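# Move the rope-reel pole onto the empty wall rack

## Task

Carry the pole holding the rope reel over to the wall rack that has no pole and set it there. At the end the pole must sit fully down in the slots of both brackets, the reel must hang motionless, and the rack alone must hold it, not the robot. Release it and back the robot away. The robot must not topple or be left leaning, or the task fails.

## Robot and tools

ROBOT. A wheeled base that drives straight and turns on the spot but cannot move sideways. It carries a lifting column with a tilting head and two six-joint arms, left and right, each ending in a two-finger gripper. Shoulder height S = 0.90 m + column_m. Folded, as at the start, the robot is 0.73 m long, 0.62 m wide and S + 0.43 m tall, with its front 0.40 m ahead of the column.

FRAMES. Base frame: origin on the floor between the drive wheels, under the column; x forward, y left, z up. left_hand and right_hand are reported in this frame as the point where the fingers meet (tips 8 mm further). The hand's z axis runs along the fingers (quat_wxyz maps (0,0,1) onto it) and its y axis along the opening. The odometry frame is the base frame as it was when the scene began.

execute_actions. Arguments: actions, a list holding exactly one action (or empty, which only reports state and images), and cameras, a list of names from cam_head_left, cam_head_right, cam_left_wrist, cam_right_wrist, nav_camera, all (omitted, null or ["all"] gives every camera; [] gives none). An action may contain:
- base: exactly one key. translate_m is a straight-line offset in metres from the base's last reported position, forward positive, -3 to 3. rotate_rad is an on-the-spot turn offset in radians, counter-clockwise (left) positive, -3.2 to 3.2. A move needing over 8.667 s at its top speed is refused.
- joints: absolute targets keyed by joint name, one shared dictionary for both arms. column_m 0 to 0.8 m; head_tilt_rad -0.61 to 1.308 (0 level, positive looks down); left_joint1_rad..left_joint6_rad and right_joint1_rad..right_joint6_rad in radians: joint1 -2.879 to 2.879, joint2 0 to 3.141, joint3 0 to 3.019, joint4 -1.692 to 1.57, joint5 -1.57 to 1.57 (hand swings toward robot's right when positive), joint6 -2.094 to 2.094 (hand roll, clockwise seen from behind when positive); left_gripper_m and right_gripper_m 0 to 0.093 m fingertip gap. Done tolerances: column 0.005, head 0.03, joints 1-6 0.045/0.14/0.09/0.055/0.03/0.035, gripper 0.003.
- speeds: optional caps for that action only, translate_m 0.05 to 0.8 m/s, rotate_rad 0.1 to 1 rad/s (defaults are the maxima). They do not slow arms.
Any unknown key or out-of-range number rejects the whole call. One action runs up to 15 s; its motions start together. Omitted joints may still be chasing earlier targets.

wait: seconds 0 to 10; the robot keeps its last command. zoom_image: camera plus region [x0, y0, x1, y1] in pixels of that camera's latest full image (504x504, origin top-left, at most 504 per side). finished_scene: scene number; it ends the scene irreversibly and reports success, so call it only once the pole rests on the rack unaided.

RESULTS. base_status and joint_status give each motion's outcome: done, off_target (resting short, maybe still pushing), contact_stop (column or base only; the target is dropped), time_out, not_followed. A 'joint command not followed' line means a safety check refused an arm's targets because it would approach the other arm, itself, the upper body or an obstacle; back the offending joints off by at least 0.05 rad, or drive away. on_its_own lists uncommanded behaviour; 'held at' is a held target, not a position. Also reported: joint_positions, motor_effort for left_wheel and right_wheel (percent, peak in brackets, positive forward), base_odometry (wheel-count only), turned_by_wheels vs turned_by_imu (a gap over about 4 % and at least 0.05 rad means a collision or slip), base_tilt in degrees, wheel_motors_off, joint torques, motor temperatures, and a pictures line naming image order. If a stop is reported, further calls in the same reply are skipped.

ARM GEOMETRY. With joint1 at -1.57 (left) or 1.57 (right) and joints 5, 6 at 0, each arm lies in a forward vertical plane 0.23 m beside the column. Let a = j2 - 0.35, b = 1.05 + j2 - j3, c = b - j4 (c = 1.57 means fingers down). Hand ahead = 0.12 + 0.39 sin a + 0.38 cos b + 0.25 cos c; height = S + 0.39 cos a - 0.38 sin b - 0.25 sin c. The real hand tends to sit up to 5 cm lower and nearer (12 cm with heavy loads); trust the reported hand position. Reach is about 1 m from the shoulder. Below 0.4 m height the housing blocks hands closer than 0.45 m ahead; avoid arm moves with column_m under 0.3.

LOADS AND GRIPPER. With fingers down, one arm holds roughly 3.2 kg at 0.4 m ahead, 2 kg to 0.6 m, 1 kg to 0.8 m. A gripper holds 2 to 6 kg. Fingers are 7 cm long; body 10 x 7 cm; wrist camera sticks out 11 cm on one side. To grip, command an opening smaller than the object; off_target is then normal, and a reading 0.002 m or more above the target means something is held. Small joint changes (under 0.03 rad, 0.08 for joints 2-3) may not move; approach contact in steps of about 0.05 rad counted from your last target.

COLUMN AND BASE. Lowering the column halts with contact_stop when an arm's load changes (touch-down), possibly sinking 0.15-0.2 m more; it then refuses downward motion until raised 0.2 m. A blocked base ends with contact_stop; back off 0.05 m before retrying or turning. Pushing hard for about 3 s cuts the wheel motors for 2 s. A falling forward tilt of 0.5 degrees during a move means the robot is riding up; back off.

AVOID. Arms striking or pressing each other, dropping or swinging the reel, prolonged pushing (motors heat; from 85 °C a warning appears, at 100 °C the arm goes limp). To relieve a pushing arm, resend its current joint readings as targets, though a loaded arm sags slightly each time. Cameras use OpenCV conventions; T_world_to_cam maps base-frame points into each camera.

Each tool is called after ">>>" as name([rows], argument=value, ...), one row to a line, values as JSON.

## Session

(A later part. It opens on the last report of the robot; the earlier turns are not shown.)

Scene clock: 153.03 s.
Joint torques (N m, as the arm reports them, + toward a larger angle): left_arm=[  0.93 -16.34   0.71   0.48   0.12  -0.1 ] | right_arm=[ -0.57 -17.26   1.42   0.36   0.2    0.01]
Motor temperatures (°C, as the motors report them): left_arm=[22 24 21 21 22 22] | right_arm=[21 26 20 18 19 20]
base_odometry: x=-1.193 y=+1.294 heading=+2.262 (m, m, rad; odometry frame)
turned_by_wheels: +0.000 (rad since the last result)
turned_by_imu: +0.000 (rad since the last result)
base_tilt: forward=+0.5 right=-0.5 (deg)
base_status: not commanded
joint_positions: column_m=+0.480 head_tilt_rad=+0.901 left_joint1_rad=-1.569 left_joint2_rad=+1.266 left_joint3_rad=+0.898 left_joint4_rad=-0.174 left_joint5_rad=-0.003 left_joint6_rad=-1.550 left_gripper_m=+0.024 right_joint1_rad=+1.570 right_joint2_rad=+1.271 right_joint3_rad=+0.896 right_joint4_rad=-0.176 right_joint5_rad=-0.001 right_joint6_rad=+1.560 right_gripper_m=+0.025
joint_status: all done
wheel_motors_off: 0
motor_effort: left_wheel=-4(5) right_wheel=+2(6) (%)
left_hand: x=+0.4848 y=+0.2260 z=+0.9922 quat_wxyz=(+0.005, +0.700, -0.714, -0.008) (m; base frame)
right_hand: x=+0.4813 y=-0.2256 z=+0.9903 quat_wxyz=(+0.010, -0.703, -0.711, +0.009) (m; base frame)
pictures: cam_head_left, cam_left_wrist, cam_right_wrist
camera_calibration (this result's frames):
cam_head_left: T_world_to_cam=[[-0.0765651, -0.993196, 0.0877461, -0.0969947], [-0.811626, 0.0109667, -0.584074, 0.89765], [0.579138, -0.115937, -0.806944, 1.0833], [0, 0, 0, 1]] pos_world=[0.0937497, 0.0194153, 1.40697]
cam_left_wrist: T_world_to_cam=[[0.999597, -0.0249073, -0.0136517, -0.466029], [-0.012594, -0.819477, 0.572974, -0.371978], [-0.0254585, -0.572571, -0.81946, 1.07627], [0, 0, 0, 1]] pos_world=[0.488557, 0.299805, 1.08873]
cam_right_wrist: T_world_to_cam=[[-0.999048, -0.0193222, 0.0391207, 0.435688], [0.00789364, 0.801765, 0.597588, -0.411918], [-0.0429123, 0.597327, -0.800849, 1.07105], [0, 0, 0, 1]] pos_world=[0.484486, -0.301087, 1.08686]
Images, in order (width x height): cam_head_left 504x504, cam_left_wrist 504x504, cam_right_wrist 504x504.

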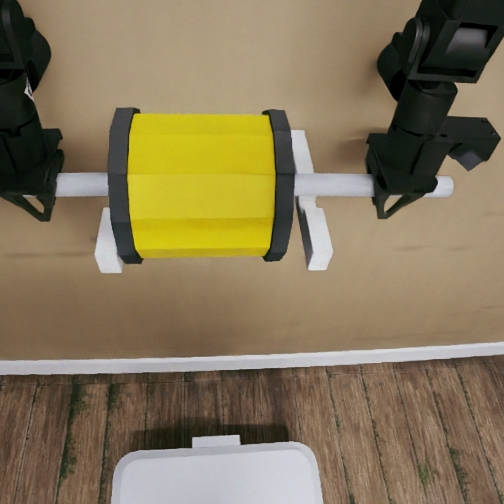

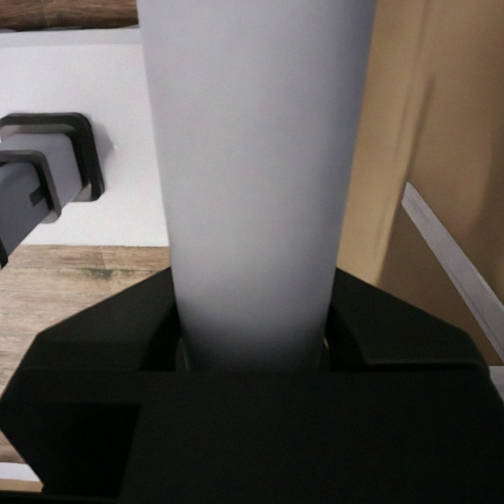

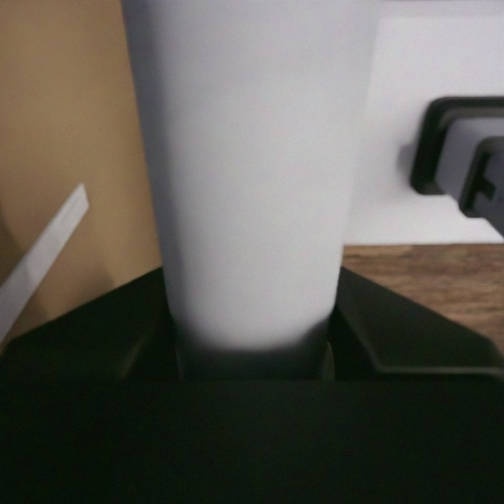

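>>> execute_actions([
  {"joints":{"column_m":0.58}},
], cameras=["cam_head_left"])

>>> execute_actions([
  {"base":{"translate_m":-2.31},"speeds":{"translate_m":0.7},"joints":{"head_tilt_rad":0.55}},
], cameras=["cam_head_left"])

>>> execute_actions([
  {"base":{"rotate_rad":1.555},"speeds":{"rotate_rad":0.6}},
], cameras=["cam_head_left","cam_head_right","nav_camera"])

Scene clock: 182.90 s.
Joint torques (N m, as the arm reports them, + toward a larger angle): left_arm=[  1.05 -16.73   0.98   0.5    0.12  -0.1 ] | right_arm=[ -0.67 -17.52   1.43   0.39   0.2    0.03]
Motor temperatures (°C, as the motors report them): left_arm=[22 25 21 21 22 22] | right_arm=[21 27 20 18 19 20]
base_odometry: x=-1.193 y=+1.294 heading=+2.262 (m, m, rad; odometry frame)
turned_by_wheels: +0.000 (rad since the last result)
turned_by_imu: -0.001 (rad since the last result)
base_tilt: forward=+0.4 right=-0.4 (deg)
base_status: not commanded
joint_positions: column_m=+0.580 head_tilt_rad=+0.901 left_joint1_rad=-1.569 left_joint2_rad=+1.268 left_joint3_rad=+0.898 left_joint4_rad=-0.174 left_joint5_rad=-0.003 left_joint6_rad=-1.550 left_gripper_m=+0.024 right_joint1_rad=+1.570 right_joint2_rad=+1.273 right_joint3_rad=+0.896 right_joint4_rad=-0.176 right_joint5_rad=-0.001 right_joint6_rad=+1.560 right_gripper_m=+0.025
joint_status: all done
wheel_motors_off: 0
motor_effort: left_wheel=-3(4) right_wheel=+3(5) (%)
left_hand: x=+0.4839 y=+0.2260 z=+1.0914 quat_wxyz=(+0.006, +0.700, -0.714, -0.009) (m; base frame)
right_hand: x=+0.4804 y=-0.2256 z=+1.0895 quat_wxyz=(+0.010, -0.703, -0.711, +0.010) (m; base frame)
pictures: cam_head_left
camera_calibration (this result's frames):
cam_head_left: T_world_to_cam=[[-0.0765651, -0.993196, 0.0877461, -0.105767], [-0.811627, 0.0109667, -0.584074, 0.956039], [0.579137, -0.115937, -0.806944, 1.16397], [0, 0, 0, 1]] pos_world=[0.0937497, 0.0194153, 1.50694]
Images, in order (width x height): cam_head_left 504x504.

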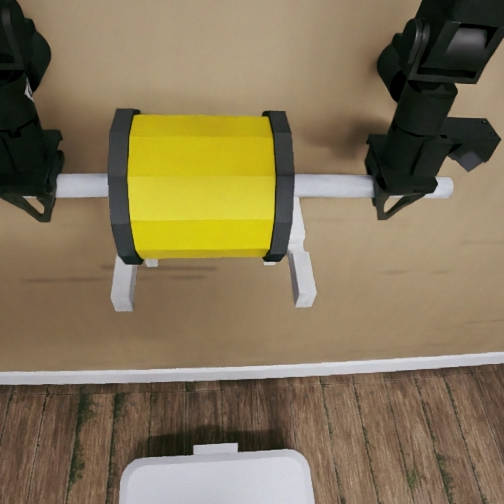

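Scene clock: 188.13 s.
Joint torques (N m, as the arm reports them, + toward a larger angle): left_arm=[  0.86 -17.07   1.26   0.53   0.11  -0.1 ] | right_arm=[ -0.93 -17.49   1.86   0.36   0.19   0.01]
Motor temperatures (°C, as the motors report them): left_arm=[22 25 21 21 22 22] | right_arm=[21 27 20 18 19 20]
base_odometry: x=+0.280 y=-0.486 heading=+2.261 (m, m, rad; odometry frame)
turned_by_wheels: -0.002 (rad since the last result)
turned_by_imu: +0.004 (rad since the last result)
base_tilt: forward=+0.4 right=-0.5 (deg)
base_status: done
joint_positions: column_m=+0.580 head_tilt_rad=+0.568 left_joint1_rad=-1.569 left_joint2_rad=+1.270 left_joint3_rad=+0.890 left_joint4_rad=-0.174 left_joint5_rad=-0.003 left_joint6_rad=-1.550 left_gripper_m=+0.024 right_joint1_rad=+1.570 right_joint2_rad=+1.275 right_joint3_rad=+0.889 right_joint4_rad=-0.176 right_joint5_rad=-0.001 right_joint6_rad=+1.560 right_gripper_m=+0.025
joint_status: all done
wheel_motors_off: 0
motor_effort: left_wheel=-2(85) right_wheel=+4(69) (%)
left_hand: x=+0.4782 y=+0.2259 z=+1.0902 quat_wxyz=(+0.009, +0.700, -0.714, -0.012) (m; base frame)
right_hand: x=+0.4747 y=-0.2256 z=+1.0883 quat_wxyz=(+0.014, -0.703, -0.711, +0.014) (m; base frame)
pictures: cam_head_left
camera_calibration (this result's frames):
cam_head_left: T_world_to_cam=[[-0.101094, -0.993196, 0.0578061, -0.0576579], [-0.575373, 0.0109667, -0.817818, 1.31024], [0.811619, -0.115937, -0.572567, 0.785341], [0, 0, 0, 1]] pos_world=[0.110651, 0.0194153, 1.52453]
Images, in order (width x height): cam_head_left 504x504.

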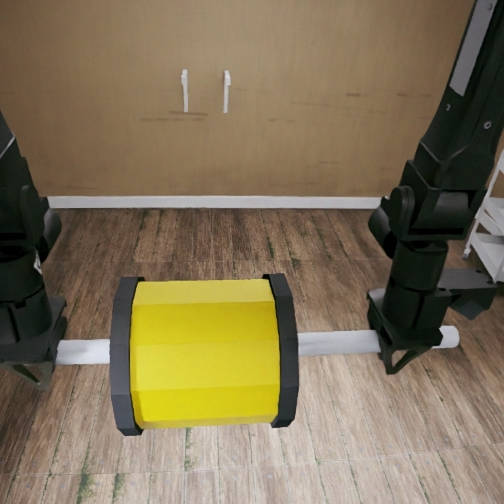

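Scene clock: 191.87 s.
Joint torques (N m, as the arm reports them, + toward a larger angle): left_arm=[  1.58 -16.9    1.35   0.52   0.11  -0.1 ] | right_arm=[ -0.41 -17.87   1.89   0.41   0.18   0.05]
Motor temperatures (°C, as the motors report them): left_arm=[22 25 21 21 22 22] | right_arm=[21 27 20 18 19 20]
base_odometry: x=+0.280 y=-0.486 heading=-2.468 (m, m, rad; odometry frame)
turned_by_wheels: +1.554 (rad since the last result)
turned_by_imu: +1.557 (rad since the last result)
base_tilt: forward=+0.4 right=-0.4 (deg)
base_status: done
joint_positions: column_m=+0.580 head_tilt_rad=+0.568 left_joint1_rad=-1.569 left_joint2_rad=+1.270 left_joint3_rad=+0.891 left_joint4_rad=-0.174 left_joint5_rad=-0.003 left_joint6_rad=-1.550 left_gripper_m=+0.024 right_joint1_rad=+1.570 right_joint2_rad=+1.275 right_joint3_rad=+0.889 right_joint4_rad=-0.176 right_joint5_rad=+0.000 right_joint6_rad=+1.560 right_gripper_m=+0.025
joint_status: not commanded
wheel_motors_off: 0
motor_effort: left_wheel=-5(63) right_wheel=+5(70) (%)
left_hand: x=+0.4785 y=+0.2259 z=+1.0902 quat_wxyz=(+0.009, +0.700, -0.714, -0.012) (m; base frame)
right_hand: x=+0.4747 y=-0.2257 z=+1.0883 quat_wxyz=(+0.014, -0.703, -0.711, +0.014) (m; base frame)
pictures: cam_head_left, cam_head_right, nav_camera
camera_calibration (this result's frames):
cam_head_left: T_world_to_cam=[[-0.101094, -0.993196, 0.0578061, -0.0576579], [-0.575373, 0.0109667, -0.817818, 1.31024], [0.811619, -0.115937, -0.572567, 0.785341], [0, 0, 0, 1]] pos_world=[0.110651, 0.0194153, 1.52453]
cam_head_right: T_world_to_cam=[[-0.101828, -0.993526, 0.0503671, -0.0951379], [-0.56791, 0.0164874, -0.822926, 1.31522], [0.816768, -0.112401, -0.565912, 0.780803], [0, 0, 0, 1]] pos_world=[0.0995021, -0.0284437, 1.52898]
Images, in order (width x height): cam_head_left 504x504, cam_head_right 504x504, nav_camera 504x504.

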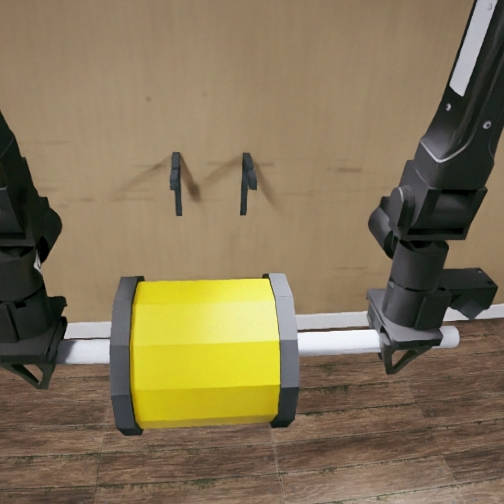

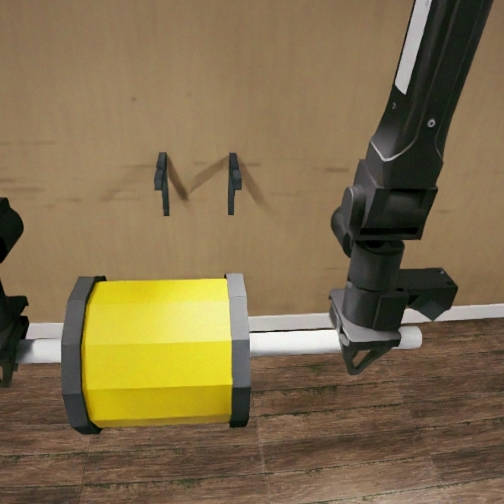

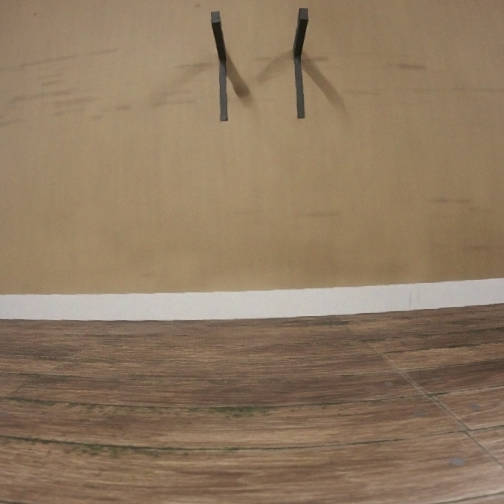

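>>> execute_actions([
  {"base":{"rotate_rad":-0.032},"speeds":{"rotate_rad":0.2}},
], cameras=[])

>>> execute_actions([
  {"base":{"translate_m":0.8},"speeds":{"translate_m":0.5},"joints":{"head_tilt_rad":0.9}},
], cameras=[])

>>> execute_actions([
  {"base":{"rotate_rad":0.032},"speeds":{"rotate_rad":0.2}},
], cameras=[])

>>> execute_actions([
  {"base":{"translate_m":0.19},"speeds":{"translate_m":0.25}},
])

Scene clock: 217.33 s.
Joint torques (N m, as the arm reports them, + toward a larger angle): left_arm=[  1.02 -17.16   1.32   0.5    0.09  -0.1 ] | right_arm=[ -0.83 -17.9    1.83   0.4    0.18   0.02]
Motor temperatures (°C, as the motors report them): left_arm=[22 25 21 21 22 22] | right_arm=[21 27 20 18 19 20]
base_odometry: x=+0.280 y=-0.486 heading=-2.499 (m, m, rad; odometry frame)
turned_by_wheels: -0.031 (rad since the last result)
turned_by_imu: -0.032 (rad since the last result)
base_tilt: forward=+0.4 right=-0.4 (deg)
base_status: done
joint_positions: column_m=+0.580 head_tilt_rad=+0.568 left_joint1_rad=-1.570 left_joint2_rad=+1.270 left_joint3_rad=+0.891 left_joint4_rad=-0.174 left_joint5_rad=-0.003 left_joint6_rad=-1.550 left_gripper_m=+0.024 right_joint1_rad=+1.570 right_joint2_rad=+1.275 right_joint3_rad=+0.889 right_joint4_rad=-0.176 right_joint5_rad=+0.000 right_joint6_rad=+1.560 right_gripper_m=+0.025
joint_status: not commanded
wheel_motors_off: 0
motor_effort: left_wheel=+6(16) right_wheel=-3(17) (%)
left_hand: x=+0.4785 y=+0.2255 z=+1.0902 quat_wxyz=(+0.009, +0.700, -0.714, -0.012) (m; base frame)
right_hand: x=+0.4747 y=-0.2257 z=+1.0883 quat_wxyz=(+0.014, -0.703, -0.711, +0.014) (m; base frame)
pictures: none
No camera images: the call's "cameras" was empty. Leave "cameras" out to get every camera's image.

Scene clock: 220.53 s.
Joint torques (N m, as the arm reports them, + toward a larger angle): left_arm=[  0.9  -16.82   0.94   0.54   0.09  -0.09] | right_arm=[ -0.48 -17.69   1.52   0.45   0.19   0.03]
Motor temperatures (°C, as the motors report them): left_arm=[22 25 21 21 22 22] | right_arm=[21 27 20 18 19 20]
base_odometry: x=-0.361 y=-0.966 heading=-2.498 (m, m, rad; odometry frame)
turned_by_wheels: +0.002 (rad since the last result)
turned_by_imu: -0.001 (rad since the last result)
base_tilt: forward=+0.5 right=-0.5 (deg)
base_status: done
joint_positions: column_m=+0.580 head_tilt_rad=+0.902 left_joint1_rad=-1.570 left_joint2_rad=+1.272 left_joint3_rad=+0.896 left_joint4_rad=-0.174 left_joint5_rad=-0.003 left_joint6_rad=-1.551 left_gripper_m=+0.024 right_joint1_rad=+1.570 right_joint2_rad=+1.276 right_joint3_rad=+0.895 right_joint4_rad=-0.176 right_joint5_rad=+0.000 right_joint6_rad=+1.559 right_gripper_m=+0.025
joint_status: all done
wheel_motors_off: 0
motor_effort: left_wheel=+1(90) right_wheel=-2(49) (%)
left_hand: x=+0.4813 y=+0.2255 z=+1.0898 quat_wxyz=(+0.008, +0.700, -0.714, -0.010) (m; base frame)
right_hand: x=+0.4783 y=-0.2257 z=+1.0882 quat_wxyz=(+0.012, -0.703, -0.711, +0.012) (m; base frame)
pictures: none
No camera images: the call's "cameras" was empty. Leave "cameras" out to get every camera's image.

Scene clock: 221.43 s.
Joint torques (N m, as the arm reports them, + toward a larger angle): left_arm=[  0.88 -17.06   0.89   0.58   0.07  -0.09] | right_arm=[ -0.72 -18.02   1.45   0.4    0.19   0.04]
Motor temperatures (°C, as the motors report them): left_arm=[22 25 21 21 22 22] | right_arm=[21 27 20 18 19 20]
base_odometry: x=-0.361 y=-0.966 heading=-2.468 (m, m, rad; odometry frame)
turned_by_wheels: +0.029 (rad since the last result)
turned_by_imu: +0.030 (rad since the last result)
base_tilt: forward=+0.3 right=-0.5 (deg)
base_status: done
joint_positions: column_m=+0.580 head_tilt_rad=+0.902 left_joint1_rad=-1.568 left_joint2_rad=+1.272 left_joint3_rad=+0.896 left_joint4_rad=-0.174 left_joint5_rad=-0.002 left_joint6_rad=-1.551 left_gripper_m=+0.024 right_joint1_rad=+1.571 right_joint2_rad=+1.276 right_joint3_rad=+0.895 right_joint4_rad=-0.176 right_joint5_rad=+0.000 right_joint6_rad=+1.558 right_gripper_m=+0.025
joint_status: not commanded
wheel_motors_off: 0
motor_effort: left_wheel=-1(62) right_wheel=-1(52) (%)
left_hand: x=+0.4810 y=+0.2262 z=+1.0898 quat_wxyz=(+0.008, +0.700, -0.714, -0.011) (m; base frame)
right_hand: x=+0.4783 y=-0.2252 z=+1.0882 quat_wxyz=(+0.012, -0.703, -0.711, +0.012) (m; base frame)
pictures: none
No camera images: the call's "cameras" was empty. Leave "cameras" out to get every camera's image.

Scene clock: 223.33 s.
Joint torques (N m, as the arm reports them, + toward a larger angle): left_arm=[  0.89 -17.71   0.93   0.37   0.07  -0.09] | right_arm=[ -0.82 -18.21   1.42   0.43   0.2    0.02]
Motor temperatures (°C, as the motors report them): left_arm=[22 25 21 21 22 22] | right_arm=[21 27 20 18 19 20]
base_odometry: x=-0.509 y=-1.084 heading=-2.467 (m, m, rad; odometry frame)
turned_by_wheels: +0.002 (rad since the last result)
turned_by_imu: +0.001 (rad since the last result)
base_tilt: forward=+0.3 right=-0.5 (deg)
base_status: done
joint_positions: column_m=+0.580 head_tilt_rad=+0.902 left_joint1_rad=-1.568 left_joint2_rad=+1.274 left_joint3_rad=+0.896 left_joint4_rad=-0.174 left_joint5_rad=-0.002 left_joint6_rad=-1.551 left_gripper_m=+0.024 right_joint1_rad=+1.571 right_joint2_rad=+1.278 right_joint3_rad=+0.895 right_joint4_rad=-0.176 right_joint5_rad=+0.000 right_joint6_rad=+1.558 right_gripper_m=+0.025
joint_status: not commanded
wheel_motors_off: 0
motor_effort: left_wheel=+2(76) right_wheel=-1(49) (%)
left_hand: x=+0.4802 y=+0.2262 z=+1.0892 quat_wxyz=(+0.009, +0.700, -0.714, -0.011) (m; base frame)
right_hand: x=+0.4778 y=-0.2252 z=+1.0875 quat_wxyz=(+0.013, -0.703, -0.711, +0.012) (m; base frame)
pictures: cam_head_left, cam_head_right, cam_left_wrist, cam_right_wrist, nav_camera
camera_calibration (this result's frames):
cam_head_left: T_world_to_cam=[[-0.0765412, -0.993196, 0.0877669, -0.1058], [-0.811785, 0.0109667, -0.583853, 0.955702], [0.578918, -0.115937, -0.807101, 1.16423], [0, 0, 0, 1]] pos_world=[0.0937336, 0.0194153, 1.50693]
cam_head_right: T_world_to_cam=[[-0.0796743, -0.993526, 0.0809801, -0.144182], [-0.80641, 0.0164874, -0.591127, 0.964174], [0.585965, -0.112401, -0.802503, 1.16282], [0, 0, 0, 1]] pos_world=[0.0846623, -0.0284437, 1.51479]
cam_left_wrist: T_world_to_cam=[[0.999441, -0.0233469, -0.0239294, -0.449222], [-0.00540699, -0.819223, 0.57345, -0.431452], [-0.0329917, -0.573, -0.818891, 1.15884], [0, 0, 0, 1]] pos_world=[0.48487, 0.300073, 1.18563]
cam_right_wrist: T_world_to_cam=[[-0.998645, -0.021252, 0.0474962, 0.418683], [0.0113718, 0.801588, 0.597769, -0.472165], [-0.0507761, 0.597499, -0.80026, 1.15171], [0, 0, 0, 1]] pos_world=[0.481964, -0.300765, 1.18403]
Images, in order (width x height): cam_head_left 504x504, cam_head_right 504x504, cam_left_wrist 504x504, cam_right_wrist 504x504, nav_camera 504x504.

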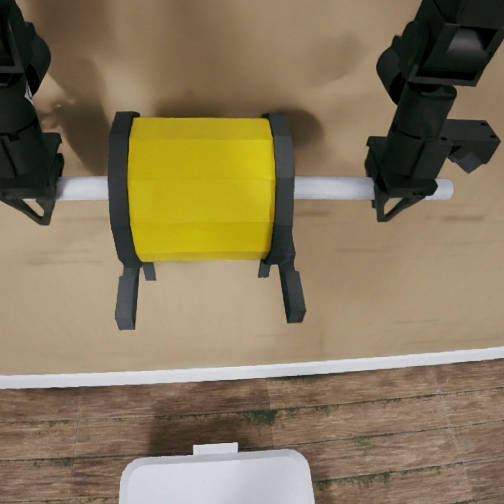

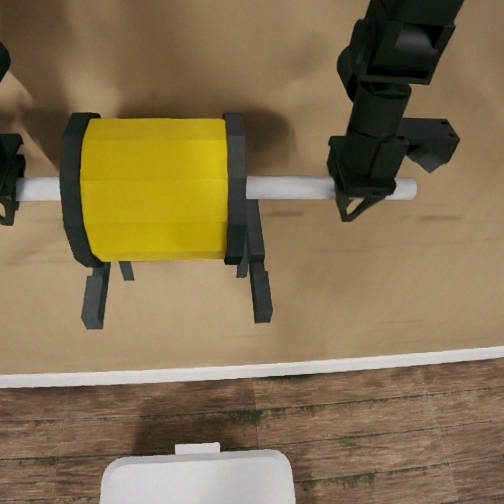

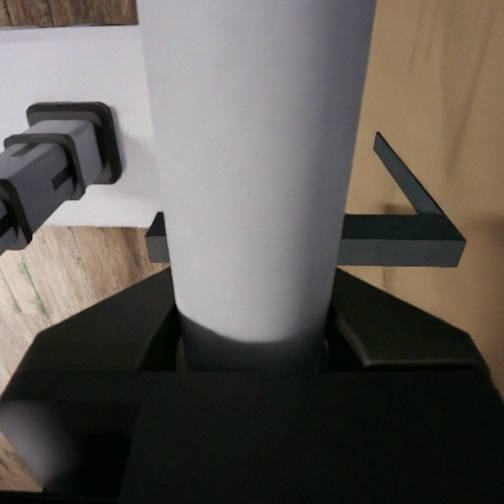

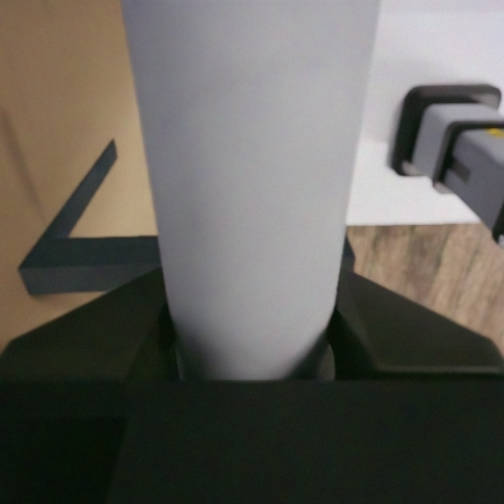

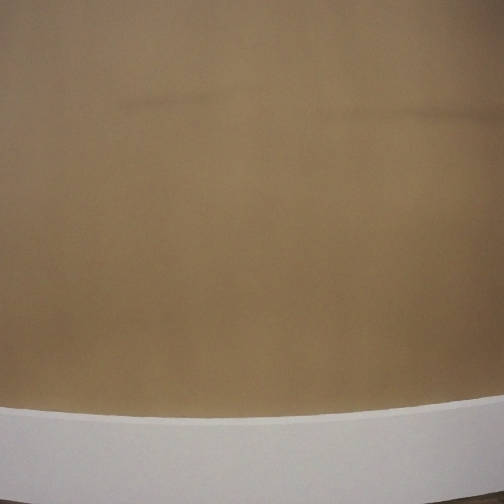

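>>> execute_actions([
  {"joints":{"column_m":0.45}},
], cameras=["cam_head_left","cam_head_right"])

>>> zoom_image(camera="cam_head_left", region=[60, 100, 360, 300])

>>> zoom_image(camera="cam_head_right", region=[210, 110, 330, 290])

Scene clock: 240.97 s.
Joint torques (N m, as the arm reports them, + toward a larger angle): left_arm=[  0.88 -16.88   0.89   0.5    0.07  -0.09] | right_arm=[ -0.65 -18.37   1.4    0.44   0.18   0.03]
Motor temperatures (°C, as the motors report them): left_arm=[22 26 21 21 22 22] | right_arm=[21 27 20 18 19 20]
base_odometry: x=-0.509 y=-1.084 heading=-2.467 (m, m, rad; odometry frame)
turned_by_wheels: +0.000 (rad since the last result)
turned_by_imu: -0.001 (rad since the last result)
base_tilt: forward=+0.4 right=-0.3 (deg)
base_status: not commanded
joint_positions: column_m=+0.450 head_tilt_rad=+0.902 left_joint1_rad=-1.568 left_joint2_rad=+1.274 left_joint3_rad=+0.896 left_joint4_rad=-0.174 left_joint5_rad=-0.002 left_joint6_rad=-1.551 left_gripper_m=+0.024 right_joint1_rad=+1.571 right_joint2_rad=+1.278 right_joint3_rad=+0.895 right_joint4_rad=-0.176 right_joint5_rad=+0.000 right_joint6_rad=+1.558 right_gripper_m=+0.025
joint_status: all done
wheel_motors_off: 0
motor_effort: left_wheel=+3(3) right_wheel=-2(2) (%)
left_hand: x=+0.4802 y=+0.2262 z=+0.9593 quat_wxyz=(+0.009, +0.700, -0.714, -0.011) (m; base frame)
right_hand: x=+0.4778 y=-0.2252 z=+0.9577 quat_wxyz=(+0.013, -0.703, -0.711, +0.012) (m; base frame)
pictures: cam_head_left, cam_head_right
camera_calibration (this result's frames):
cam_head_left: T_world_to_cam=[[-0.0765412, -0.993196, 0.0877669, -0.0944034], [-0.811785, 0.0109667, -0.583853, 0.879886], [0.578918, -0.115937, -0.807101, 1.05942], [0, 0, 0, 1]] pos_world=[0.0937337, 0.0194153, 1.37707]
cam_head_right: T_world_to_cam=[[-0.0796743, -0.993526, 0.0809801, -0.133666], [-0.80641, 0.0164874, -0.591127, 0.887413], [0.585965, -0.112401, -0.802503, 1.05861], [0, 0, 0, 1]] pos_world=[0.0846623, -0.0284437, 1.38493]
Images, in order (width x height): cam_head_left 504x504, cam_head_right 504x504.

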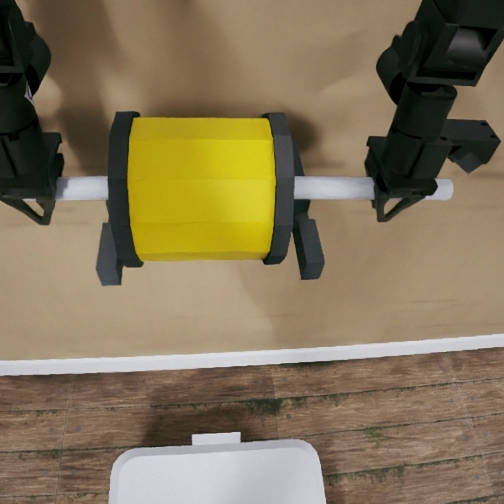

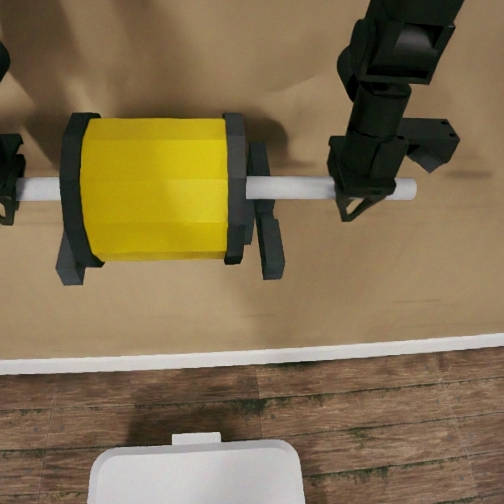

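Region (60, 100, 360, 300) of cam_head_left's 504x504 image, scaled by 1.680, with more detail than that image has.

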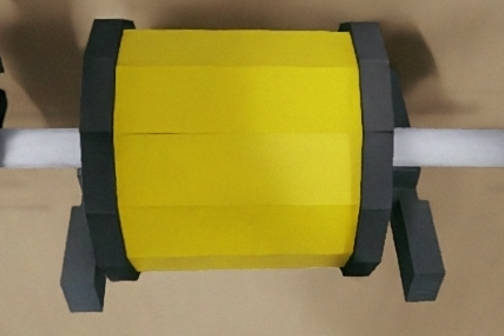

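Region (210, 110, 330, 290) of cam_head_right's 504x504 image, scaled by 2.800, with more detail than that image has.

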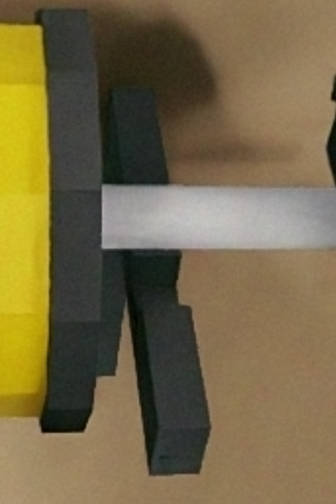

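>>> execute_actions([
  {"joints":{"column_m":0.41}},
], cameras=["cam_head_left","cam_head_right"])

>>> execute_actions([
  {"joints":{"column_m":0.385}},
], cameras=["cam_head_left","cam_head_right"])

Scene clock: 249.27 s.
Joint torques (N m, as the arm reports them, + toward a larger angle): left_arm=[  0.87 -17.34   0.85   0.53   0.07  -0.09] | right_arm=[ -0.7  -18.01   1.36   0.45   0.19   0.02]
Motor temperatures (°C, as the motors report them): left_arm=[22 26 21 21 22 22] | right_arm=[21 27 20 18 19 20]
base_odometry: x=-0.509 y=-1.084 heading=-2.467 (m, m, rad; odometry frame)
turned_by_wheels: +0.000 (rad since the last result)
turned_by_imu: +0.000 (rad since the last result)
base_tilt: forward=+0.4 right=-0.5 (deg)
base_status: not commanded
joint_positions: column_m=+0.410 head_tilt_rad=+0.902 left_joint1_rad=-1.568 left_joint2_rad=+1.274 left_joint3_rad=+0.896 left_joint4_rad=-0.174 left_joint5_rad=-0.002 left_joint6_rad=-1.551 left_gripper_m=+0.024 right_joint1_rad=+1.571 right_joint2_rad=+1.278 right_joint3_rad=+0.895 right_joint4_rad=-0.176 right_joint5_rad=+0.000 right_joint6_rad=+1.558 right_gripper_m=+0.025
joint_status: all done
wheel_motors_off: 0
motor_effort: left_wheel=+3(4) right_wheel=-2(4) (%)
left_hand: x=+0.4802 y=+0.2262 z=+0.9193 quat_wxyz=(+0.009, +0.700, -0.714, -0.011) (m; base frame)
right_hand: x=+0.4778 y=-0.2252 z=+0.9177 quat_wxyz=(+0.013, -0.703, -0.711, +0.012) (m; base frame)
pictures: cam_head_left, cam_head_right
camera_calibration (this result's frames):
cam_head_left: T_world_to_cam=[[-0.0765412, -0.993196, 0.0877669, -0.0908929], [-0.811785, 0.0109667, -0.583853, 0.856532], [0.578918, -0.115937, -0.807101, 1.02714], [0, 0, 0, 1]] pos_world=[0.0937336, 0.0194153, 1.33707]
cam_head_right: T_world_to_cam=[[-0.0796743, -0.993526, 0.0809801, -0.130427], [-0.80641, 0.0164874, -0.591127, 0.863768], [0.585965, -0.112401, -0.802503, 1.02651], [0, 0, 0, 1]] pos_world=[0.0846623, -0.0284437, 1.34493]
Images, in order (width x height): cam_head_left 504x504, cam_head_right 504x504.

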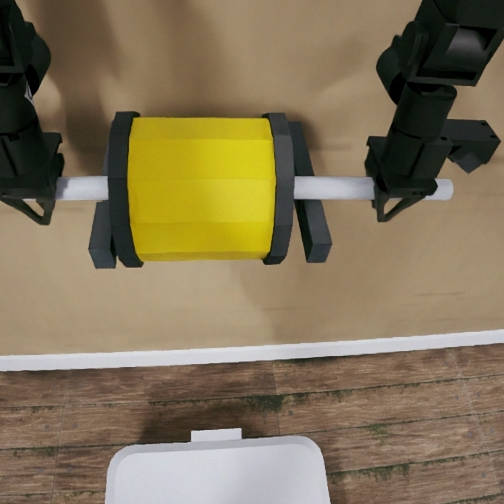

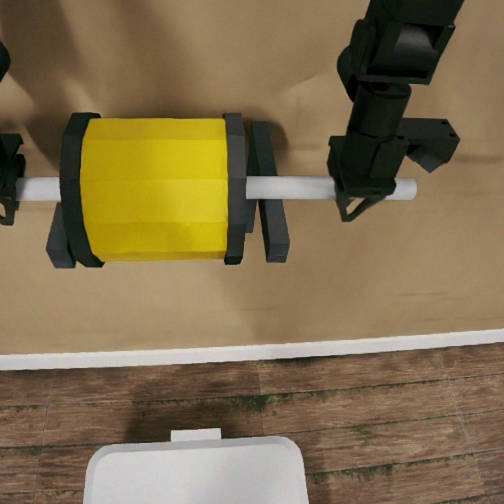

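Scene clock: 250.17 s.
Joint torques (N m, as the arm reports them, + toward a larger angle): left_arm=[  0.9  -16.71   1.01   0.57   0.04  -0.02] | right_arm=[ -0.85 -17.7    1.09   0.4    0.15   0.07]
Motor temperatures (°C, as the motors report them): left_arm=[22 26 21 21 22 22] | right_arm=[21 27 20 18 19 20]
base_odometry: x=-0.509 y=-1.084 heading=-2.467 (m, m, rad; odometry frame)
turned_by_wheels: +0.000 (rad since the last result)
turned_by_imu: +0.000 (rad since the last result)
base_tilt: forward=+0.3 right=-0.4 (deg)
base_status: not commanded
joint_positions: column_m=+0.385 head_tilt_rad=+0.902 left_joint1_rad=-1.568 left_joint2_rad=+1.265 left_joint3_rad=+0.896 left_joint4_rad=-0.174 left_joint5_rad=-0.002 left_joint6_rad=-1.558 left_gripper_m=+0.024 right_joint1_rad=+1.571 right_joint2_rad=+1.270 right_joint3_rad=+0.901 right_joint4_rad=-0.176 right_joint5_rad=+0.000 right_joint6_rad=+1.552 right_gripper_m=+0.025
joint_status: all done
wheel_motors_off: 0
motor_effort: left_wheel=+4(6) right_wheel=-1(4) (%)
left_hand: x=+0.4841 y=+0.2261 z=+0.8975 quat_wxyz=(+0.005, +0.703, -0.711, -0.008) (m; base frame)
right_hand: x=+0.4845 y=-0.2254 z=+0.8958 quat_wxyz=(+0.008, -0.700, -0.714, +0.007) (m; base frame)
pictures: cam_head_left, cam_head_right
camera_calibration (this result's frames):
cam_head_left: T_world_to_cam=[[-0.0765412, -0.993196, 0.0877669, -0.088699], [-0.811785, 0.0109667, -0.583853, 0.841938], [0.578918, -0.115937, -0.807101, 1.00696], [0, 0, 0, 1]] pos_world=[0.0937337, 0.0194153, 1.31207]
cam_head_right: T_world_to_cam=[[-0.0796743, -0.993526, 0.0809801, -0.128403], [-0.80641, 0.0164874, -0.591127, 0.848992], [0.585965, -0.112401, -0.802503, 1.00645], [0, 0, 0, 1]] pos_world=[0.0846623, -0.0284437, 1.31994]
Images, in order (width x height): cam_head_left 504x504, cam_head_right 504x504.

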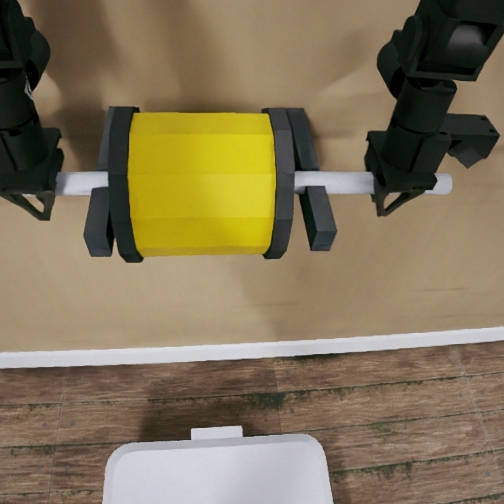

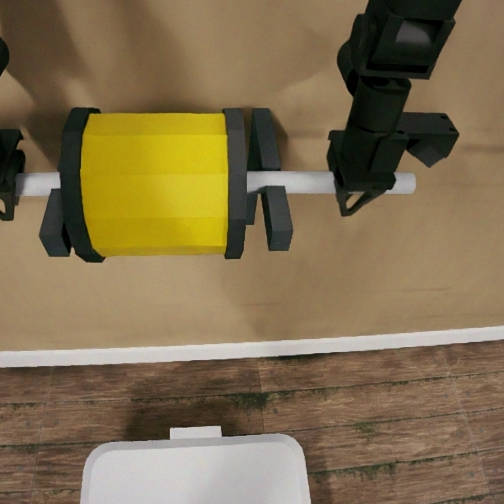

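Entering the slot. Lower a bit more to bottom out.

>>> execute_actions([
  {"joints":{"column_m":0.362}},
], cameras=["cam_head_left","cam_head_right"])

Scene clock: 254.27 s.
Joint torques (N m, as the arm reports them, + toward a larger angle): left_arm=[  0.84 -10.85   3.57   1.06   0.06  -0.01] | right_arm=[ -0.57 -11.81   3.31   0.97   0.16   0.1 ]
Motor temperatures (°C, as the motors report them): left_arm=[22 25 21 21 22 22] | right_arm=[21 27 20 18 19 20]
base_odometry: x=-0.509 y=-1.084 heading=-2.467 (m, m, rad; odometry frame)
turned_by_wheels: +0.000 (rad since the last result)
turned_by_imu: +0.000 (rad since the last result)
base_tilt: forward=+0.4 right=-0.5 (deg)
base_status: not commanded
joint_positions: column_m=+0.362 head_tilt_rad=+0.902 left_joint1_rad=-1.568 left_joint2_rad=+1.199 left_joint3_rad=+0.867 left_joint4_rad=-0.185 left_joint5_rad=-0.002 left_joint6_rad=-1.559 left_gripper_m=+0.024 right_joint1_rad=+1.571 right_joint2_rad=+1.206 right_joint3_rad=+0.875 right_joint4_rad=-0.188 right_joint5_rad=+0.000 right_joint6_rad=+1.550 right_gripper_m=+0.025
joint_status: all done
wheel_motors_off: 0
motor_effort: left_wheel=+8(8) right_wheel=+0(3) (%)
left_hand: x=+0.4879 y=+0.2261 z=+0.8965 quat_wxyz=(-0.004, +0.704, -0.711, +0.001) (m; base frame)
right_hand: x=+0.4896 y=-0.2254 z=+0.8947 quat_wxyz=(-0.002, -0.700, -0.714, -0.001) (m; base frame)
pictures: cam_head_left, cam_head_right
camera_calibration (this result's frames):
cam_head_left: T_world_to_cam=[[-0.0765412, -0.993196, 0.0877669, -0.0866858], [-0.811785, 0.0109667, -0.583853, 0.828545], [0.578918, -0.115937, -0.807101, 0.98845], [0, 0, 0, 1]] pos_world=[0.0937336, 0.0194153, 1.28914]
cam_head_right: T_world_to_cam=[[-0.0796743, -0.993526, 0.0809801, -0.126545], [-0.80641, 0.0164874, -0.591127, 0.835433], [0.585965, -0.112401, -0.802503, 0.98804], [0, 0, 0, 1]] pos_world=[0.0846623, -0.0284437, 1.297]
Images, in order (width x height): cam_head_left 504x504, cam_head_right 504x504.

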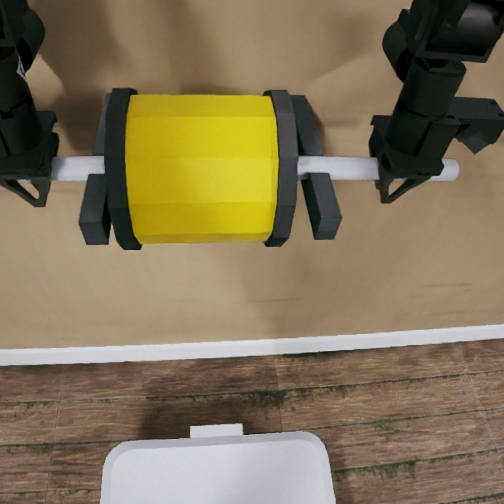

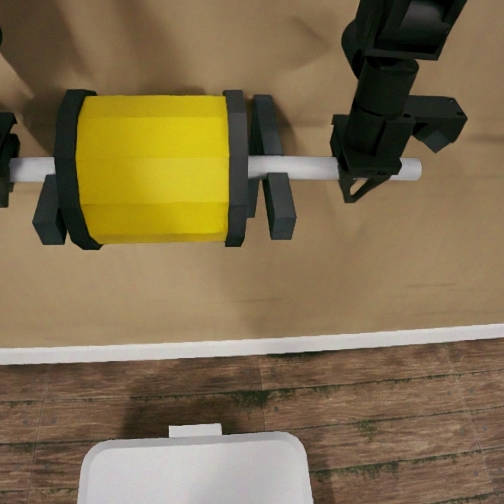

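>>> execute_actions([
  {"joints":{"column_m":0.385}},
], cameras=[])

>>> execute_actions([
  {"joints":{"left_gripper_m":0.085,"right_gripper_m":0.085}},
], cameras=[])

>>> execute_actions([
  {"joints":{"column_m":0.56}},
], cameras=["cam_head_left","cam_head_right","cam_left_wrist","cam_right_wrist"])

Scene clock: 263.93 s.
Joint torques (N m, as the arm reports them, + toward a larger angle): left_arm=[  0.86 -16.09   1.16   0.65   0.07  -0.01] | right_arm=[ -0.55 -17.09   1.39   0.49   0.15   0.08]
Motor temperatures (°C, as the motors report them): left_arm=[22 25 21 21 22 22] | right_arm=[21 27 20 18 19 20]
base_odometry: x=-0.509 y=-1.084 heading=-2.467 (m, m, rad; odometry frame)
turned_by_wheels: +0.000 (rad since the last result)
turned_by_imu: +0.000 (rad since the last result)
base_tilt: forward=+0.4 right=-0.5 (deg)
base_status: not commanded
joint_positions: column_m=+0.385 head_tilt_rad=+0.902 left_joint1_rad=-1.568 left_joint2_rad=+1.259 left_joint3_rad=+0.894 left_joint4_rad=-0.176 left_joint5_rad=-0.002 left_joint6_rad=-1.558 left_gripper_m=+0.024 right_joint1_rad=+1.571 right_joint2_rad=+1.264 right_joint3_rad=+0.898 right_joint4_rad=-0.177 right_joint5_rad=+0.000 right_joint6_rad=+1.552 right_gripper_m=+0.025
joint_status: all done
wheel_motors_off: 0
motor_effort: left_wheel=+4(9) right_wheel=-5(3) (%)
left_hand: x=+0.4841 y=+0.2262 z=+0.8992 quat_wxyz=(+0.005, +0.703, -0.711, -0.008) (m; base frame)
right_hand: x=+0.4845 y=-0.2254 z=+0.8978 quat_wxyz=(+0.007, -0.700, -0.714, +0.007) (m; base frame)
pictures: none
No camera images: the call's "cameras" was empty. Leave "cameras" out to get every camera's image.

Scene clock: 264.63 s.
Joint torques (N m, as the arm reports them, + toward a larger angle): left_arm=[  0.96 -15.88   1.3    0.61   0.06  -0.02] | right_arm=[ -0.65 -16.64   1.4    0.45   0.15   0.  ]
Motor temperatures (°C, as the motors report them): left_arm=[22 25 21 21 22 22] | right_arm=[21 27 20 18 19 20]
base_odometry: x=-0.509 y=-1.084 heading=-2.467 (m, m, rad; odometry frame)
turned_by_wheels: +0.000 (rad since the last result)
turned_by_imu: +0.000 (rad since the last result)
base_tilt: forward=+0.4 right=-0.5 (deg)
base_status: not commanded
joint_positions: column_m=+0.385 head_tilt_rad=+0.902 left_joint1_rad=-1.568 left_joint2_rad=+1.259 left_joint3_rad=+0.894 left_joint4_rad=-0.176 left_joint5_rad=-0.002 left_joint6_rad=-1.558 left_gripper_m=+0.085 right_joint1_rad=+1.571 right_joint2_rad=+1.262 right_joint3_rad=+0.898 right_joint4_rad=-0.177 right_joint5_rad=+0.000 right_joint6_rad=+1.561 right_gripper_m=+0.085
joint_status: all done
wheel_motors_off: 0
motor_effort: left_wheel=+3(7) right_wheel=-1(2) (%)
left_hand: x=+0.4843 y=+0.2261 z=+0.8992 quat_wxyz=(+0.005, +0.703, -0.711, -0.007) (m; base frame)
right_hand: x=+0.4853 y=-0.2254 z=+0.8985 quat_wxyz=(+0.006, -0.704, -0.710, +0.006) (m; base frame)
pictures: none
No camera images: the call's "cameras" was empty. Leave "cameras" out to get every camera's image.

Scene clock: 267.50 s.
Joint torques (N m, as the arm reports them, + toward a larger angle): left_arm=[  0.91 -16.11   1.19   0.65   0.05  -0.02] | right_arm=[ -0.6  -16.6    1.43   0.42   0.17  -0.01]
Motor temperatures (°C, as the motors report them): left_arm=[22 25 21 21 22 22] | right_arm=[21 27 20 18 19 20]
base_odometry: x=-0.509 y=-1.084 heading=-2.467 (m, m, rad; odometry frame)
turned_by_wheels: +0.000 (rad since the last result)
turned_by_imu: +0.000 (rad since the last result)
base_tilt: forward=+0.3 right=-0.5 (deg)
base_status: not commanded
joint_positions: column_m=+0.560 head_tilt_rad=+0.902 left_joint1_rad=-1.568 left_joint2_rad=+1.259 left_joint3_rad=+0.894 left_joint4_rad=-0.176 left_joint5_rad=-0.002 left_joint6_rad=-1.558 left_gripper_m=+0.085 right_joint1_rad=+1.571 right_joint2_rad=+1.262 right_joint3_rad=+0.898 right_joint4_rad=-0.177 right_joint5_rad=+0.000 right_joint6_rad=+1.562 right_gripper_m=+0.085
joint_status: all done
wheel_motors_off: 0
motor_effort: left_wheel=+4(4) right_wheel=-4(3) (%)
left_hand: x=+0.4843 y=+0.2261 z=+1.0742 quat_wxyz=(+0.005, +0.703, -0.711, -0.007) (m; base frame)
right_hand: x=+0.4853 y=-0.2254 z=+1.0735 quat_wxyz=(+0.006, -0.704, -0.710, +0.006) (m; base frame)
pictures: cam_head_left, cam_head_right, cam_left_wrist, cam_right_wrist
camera_calibration (this result's frames):
cam_head_left: T_world_to_cam=[[-0.0765412, -0.993196, 0.0877669, -0.104047], [-0.811785, 0.0109667, -0.583853, 0.944037], [0.578918, -0.115937, -0.807101, 1.1481], [0, 0, 0, 1]] pos_world=[0.0937336, 0.0194153, 1.48695]
cam_head_right: T_world_to_cam=[[-0.0796743, -0.993526, 0.0809801, -0.142564], [-0.80641, 0.0164874, -0.591127, 0.952363], [0.585965, -0.112401, -0.802503, 1.14678], [0, 0, 0, 1]] pos_world=[0.0846623, -0.0284437, 1.49481]
cam_left_wrist: T_world_to_cam=[[0.999783, -0.0161207, -0.0132204, -0.466975], [-0.00562379, -0.819146, 0.573557, -0.422919], [-0.0200756, -0.573358, -0.819059, 1.14067], [0, 0, 0, 1]] pos_world=[0.487395, 0.300049, 1.17067]
cam_right_wrist: T_world_to_cam=[[-0.99938, -0.0178057, 0.0303635, 0.446337], [0.00385456, 0.80207, 0.597217, -0.459434], [-0.0349875, 0.596964, -0.801505, 1.13452], [0, 0, 0, 1]] pos_world=[0.487525, -0.300825, 1.17016]
Images, in order (width x height): cam_head_left 504x504, cam_head_right 504x504, cam_left_wrist 504x504, cam_right_wrist 504x504.

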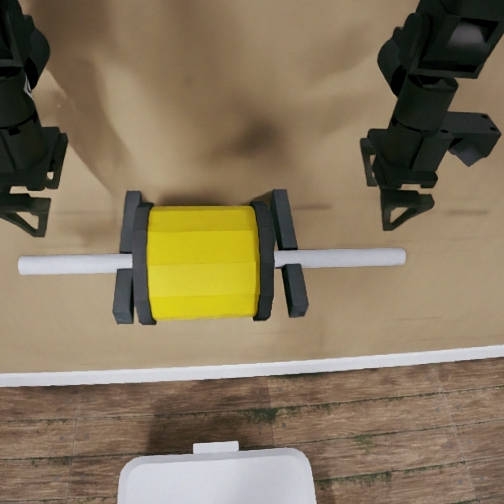

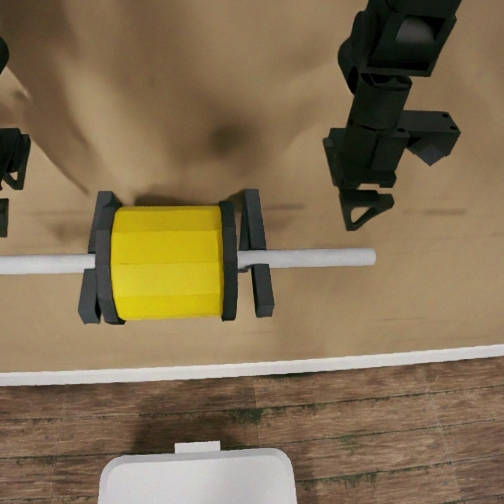

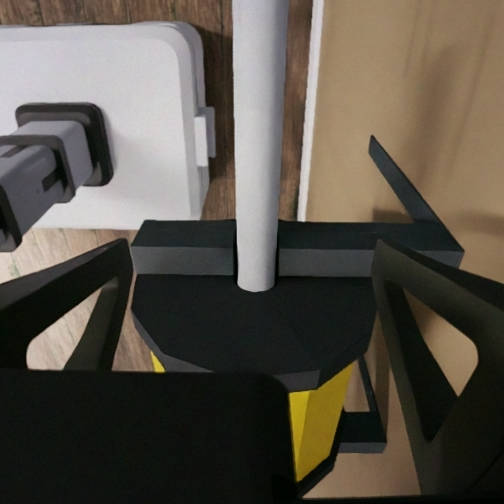

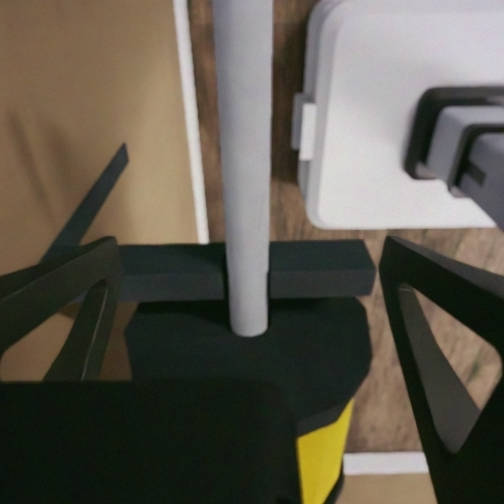

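>>> execute_actions([
  {"base":{"translate_m":-0.6}},
], cameras=["cam_head_left"])

>>> zoom_image(camera="cam_head_left", region=[60, 0, 420, 200])

Scene clock: 274.23 s.
Joint torques (N m, as the arm reports them, + toward a larger angle): left_arm=[  0.89 -15.53   1.22   0.6    0.05  -0.01] | right_arm=[ -0.62 -16.54   1.69   0.46   0.16   0.  ]
Motor temperatures (°C, as the motors report them): left_arm=[22 25 21 21 22 22] | right_arm=[21 27 20 18 19 20]
base_odometry: x=-0.041 y=-0.709 heading=-2.465 (m, m, rad; odometry frame)
turned_by_wheels: +0.002 (rad since the last result)
turned_by_imu: +0.003 (rad since the last result)
base_tilt: forward=+0.4 right=-0.5 (deg)
base_status: done
joint_positions: column_m=+0.560 head_tilt_rad=+0.902 left_joint1_rad=-1.568 left_joint2_rad=+1.259 left_joint3_rad=+0.894 left_joint4_rad=-0.176 left_joint5_rad=-0.002 left_joint6_rad=-1.559 left_gripper_m=+0.085 right_joint1_rad=+1.571 right_joint2_rad=+1.259 right_joint3_rad=+0.895 right_joint4_rad=-0.177 right_joint5_rad=+0.000 right_joint6_rad=+1.562 right_gripper_m=+0.085
joint_status: not commanded
wheel_motors_off: 0
motor_effort: left_wheel=+2(82) right_wheel=-3(59) (%)
left_hand: x=+0.4843 y=+0.2261 z=+1.0742 quat_wxyz=(+0.005, +0.703, -0.711, -0.007) (m; base frame)
right_hand: x=+0.4849 y=-0.2254 z=+1.0744 quat_wxyz=(+0.006, -0.704, -0.710, +0.006) (m; base frame)
pictures: cam_head_left
camera_calibration (this result's frames):
cam_head_left: T_world_to_cam=[[-0.0765081, -0.993196, 0.0877958, -0.104093], [-0.812006, 0.0109667, -0.583547, 0.943574], [0.578613, -0.115937, -0.80732, 1.14846], [0, 0, 0, 1]] pos_world=[0.0937114, 0.0194153, 1.48693]
Images, in order (width x height): cam_head_left 504x504.

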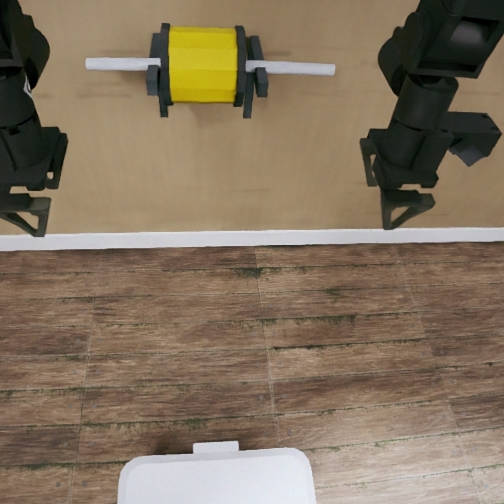

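Region (60, 0, 420, 200) of cam_head_left's 504x504 image, scaled by 1.400, with more detail than that image has.

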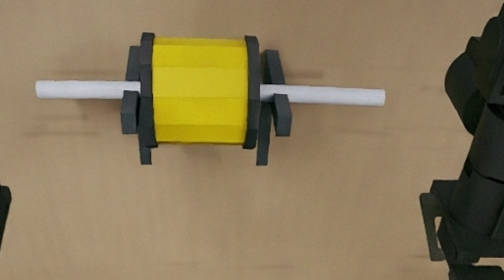

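>>> finished_scene(scene=2)

The scene is finished: the task was done.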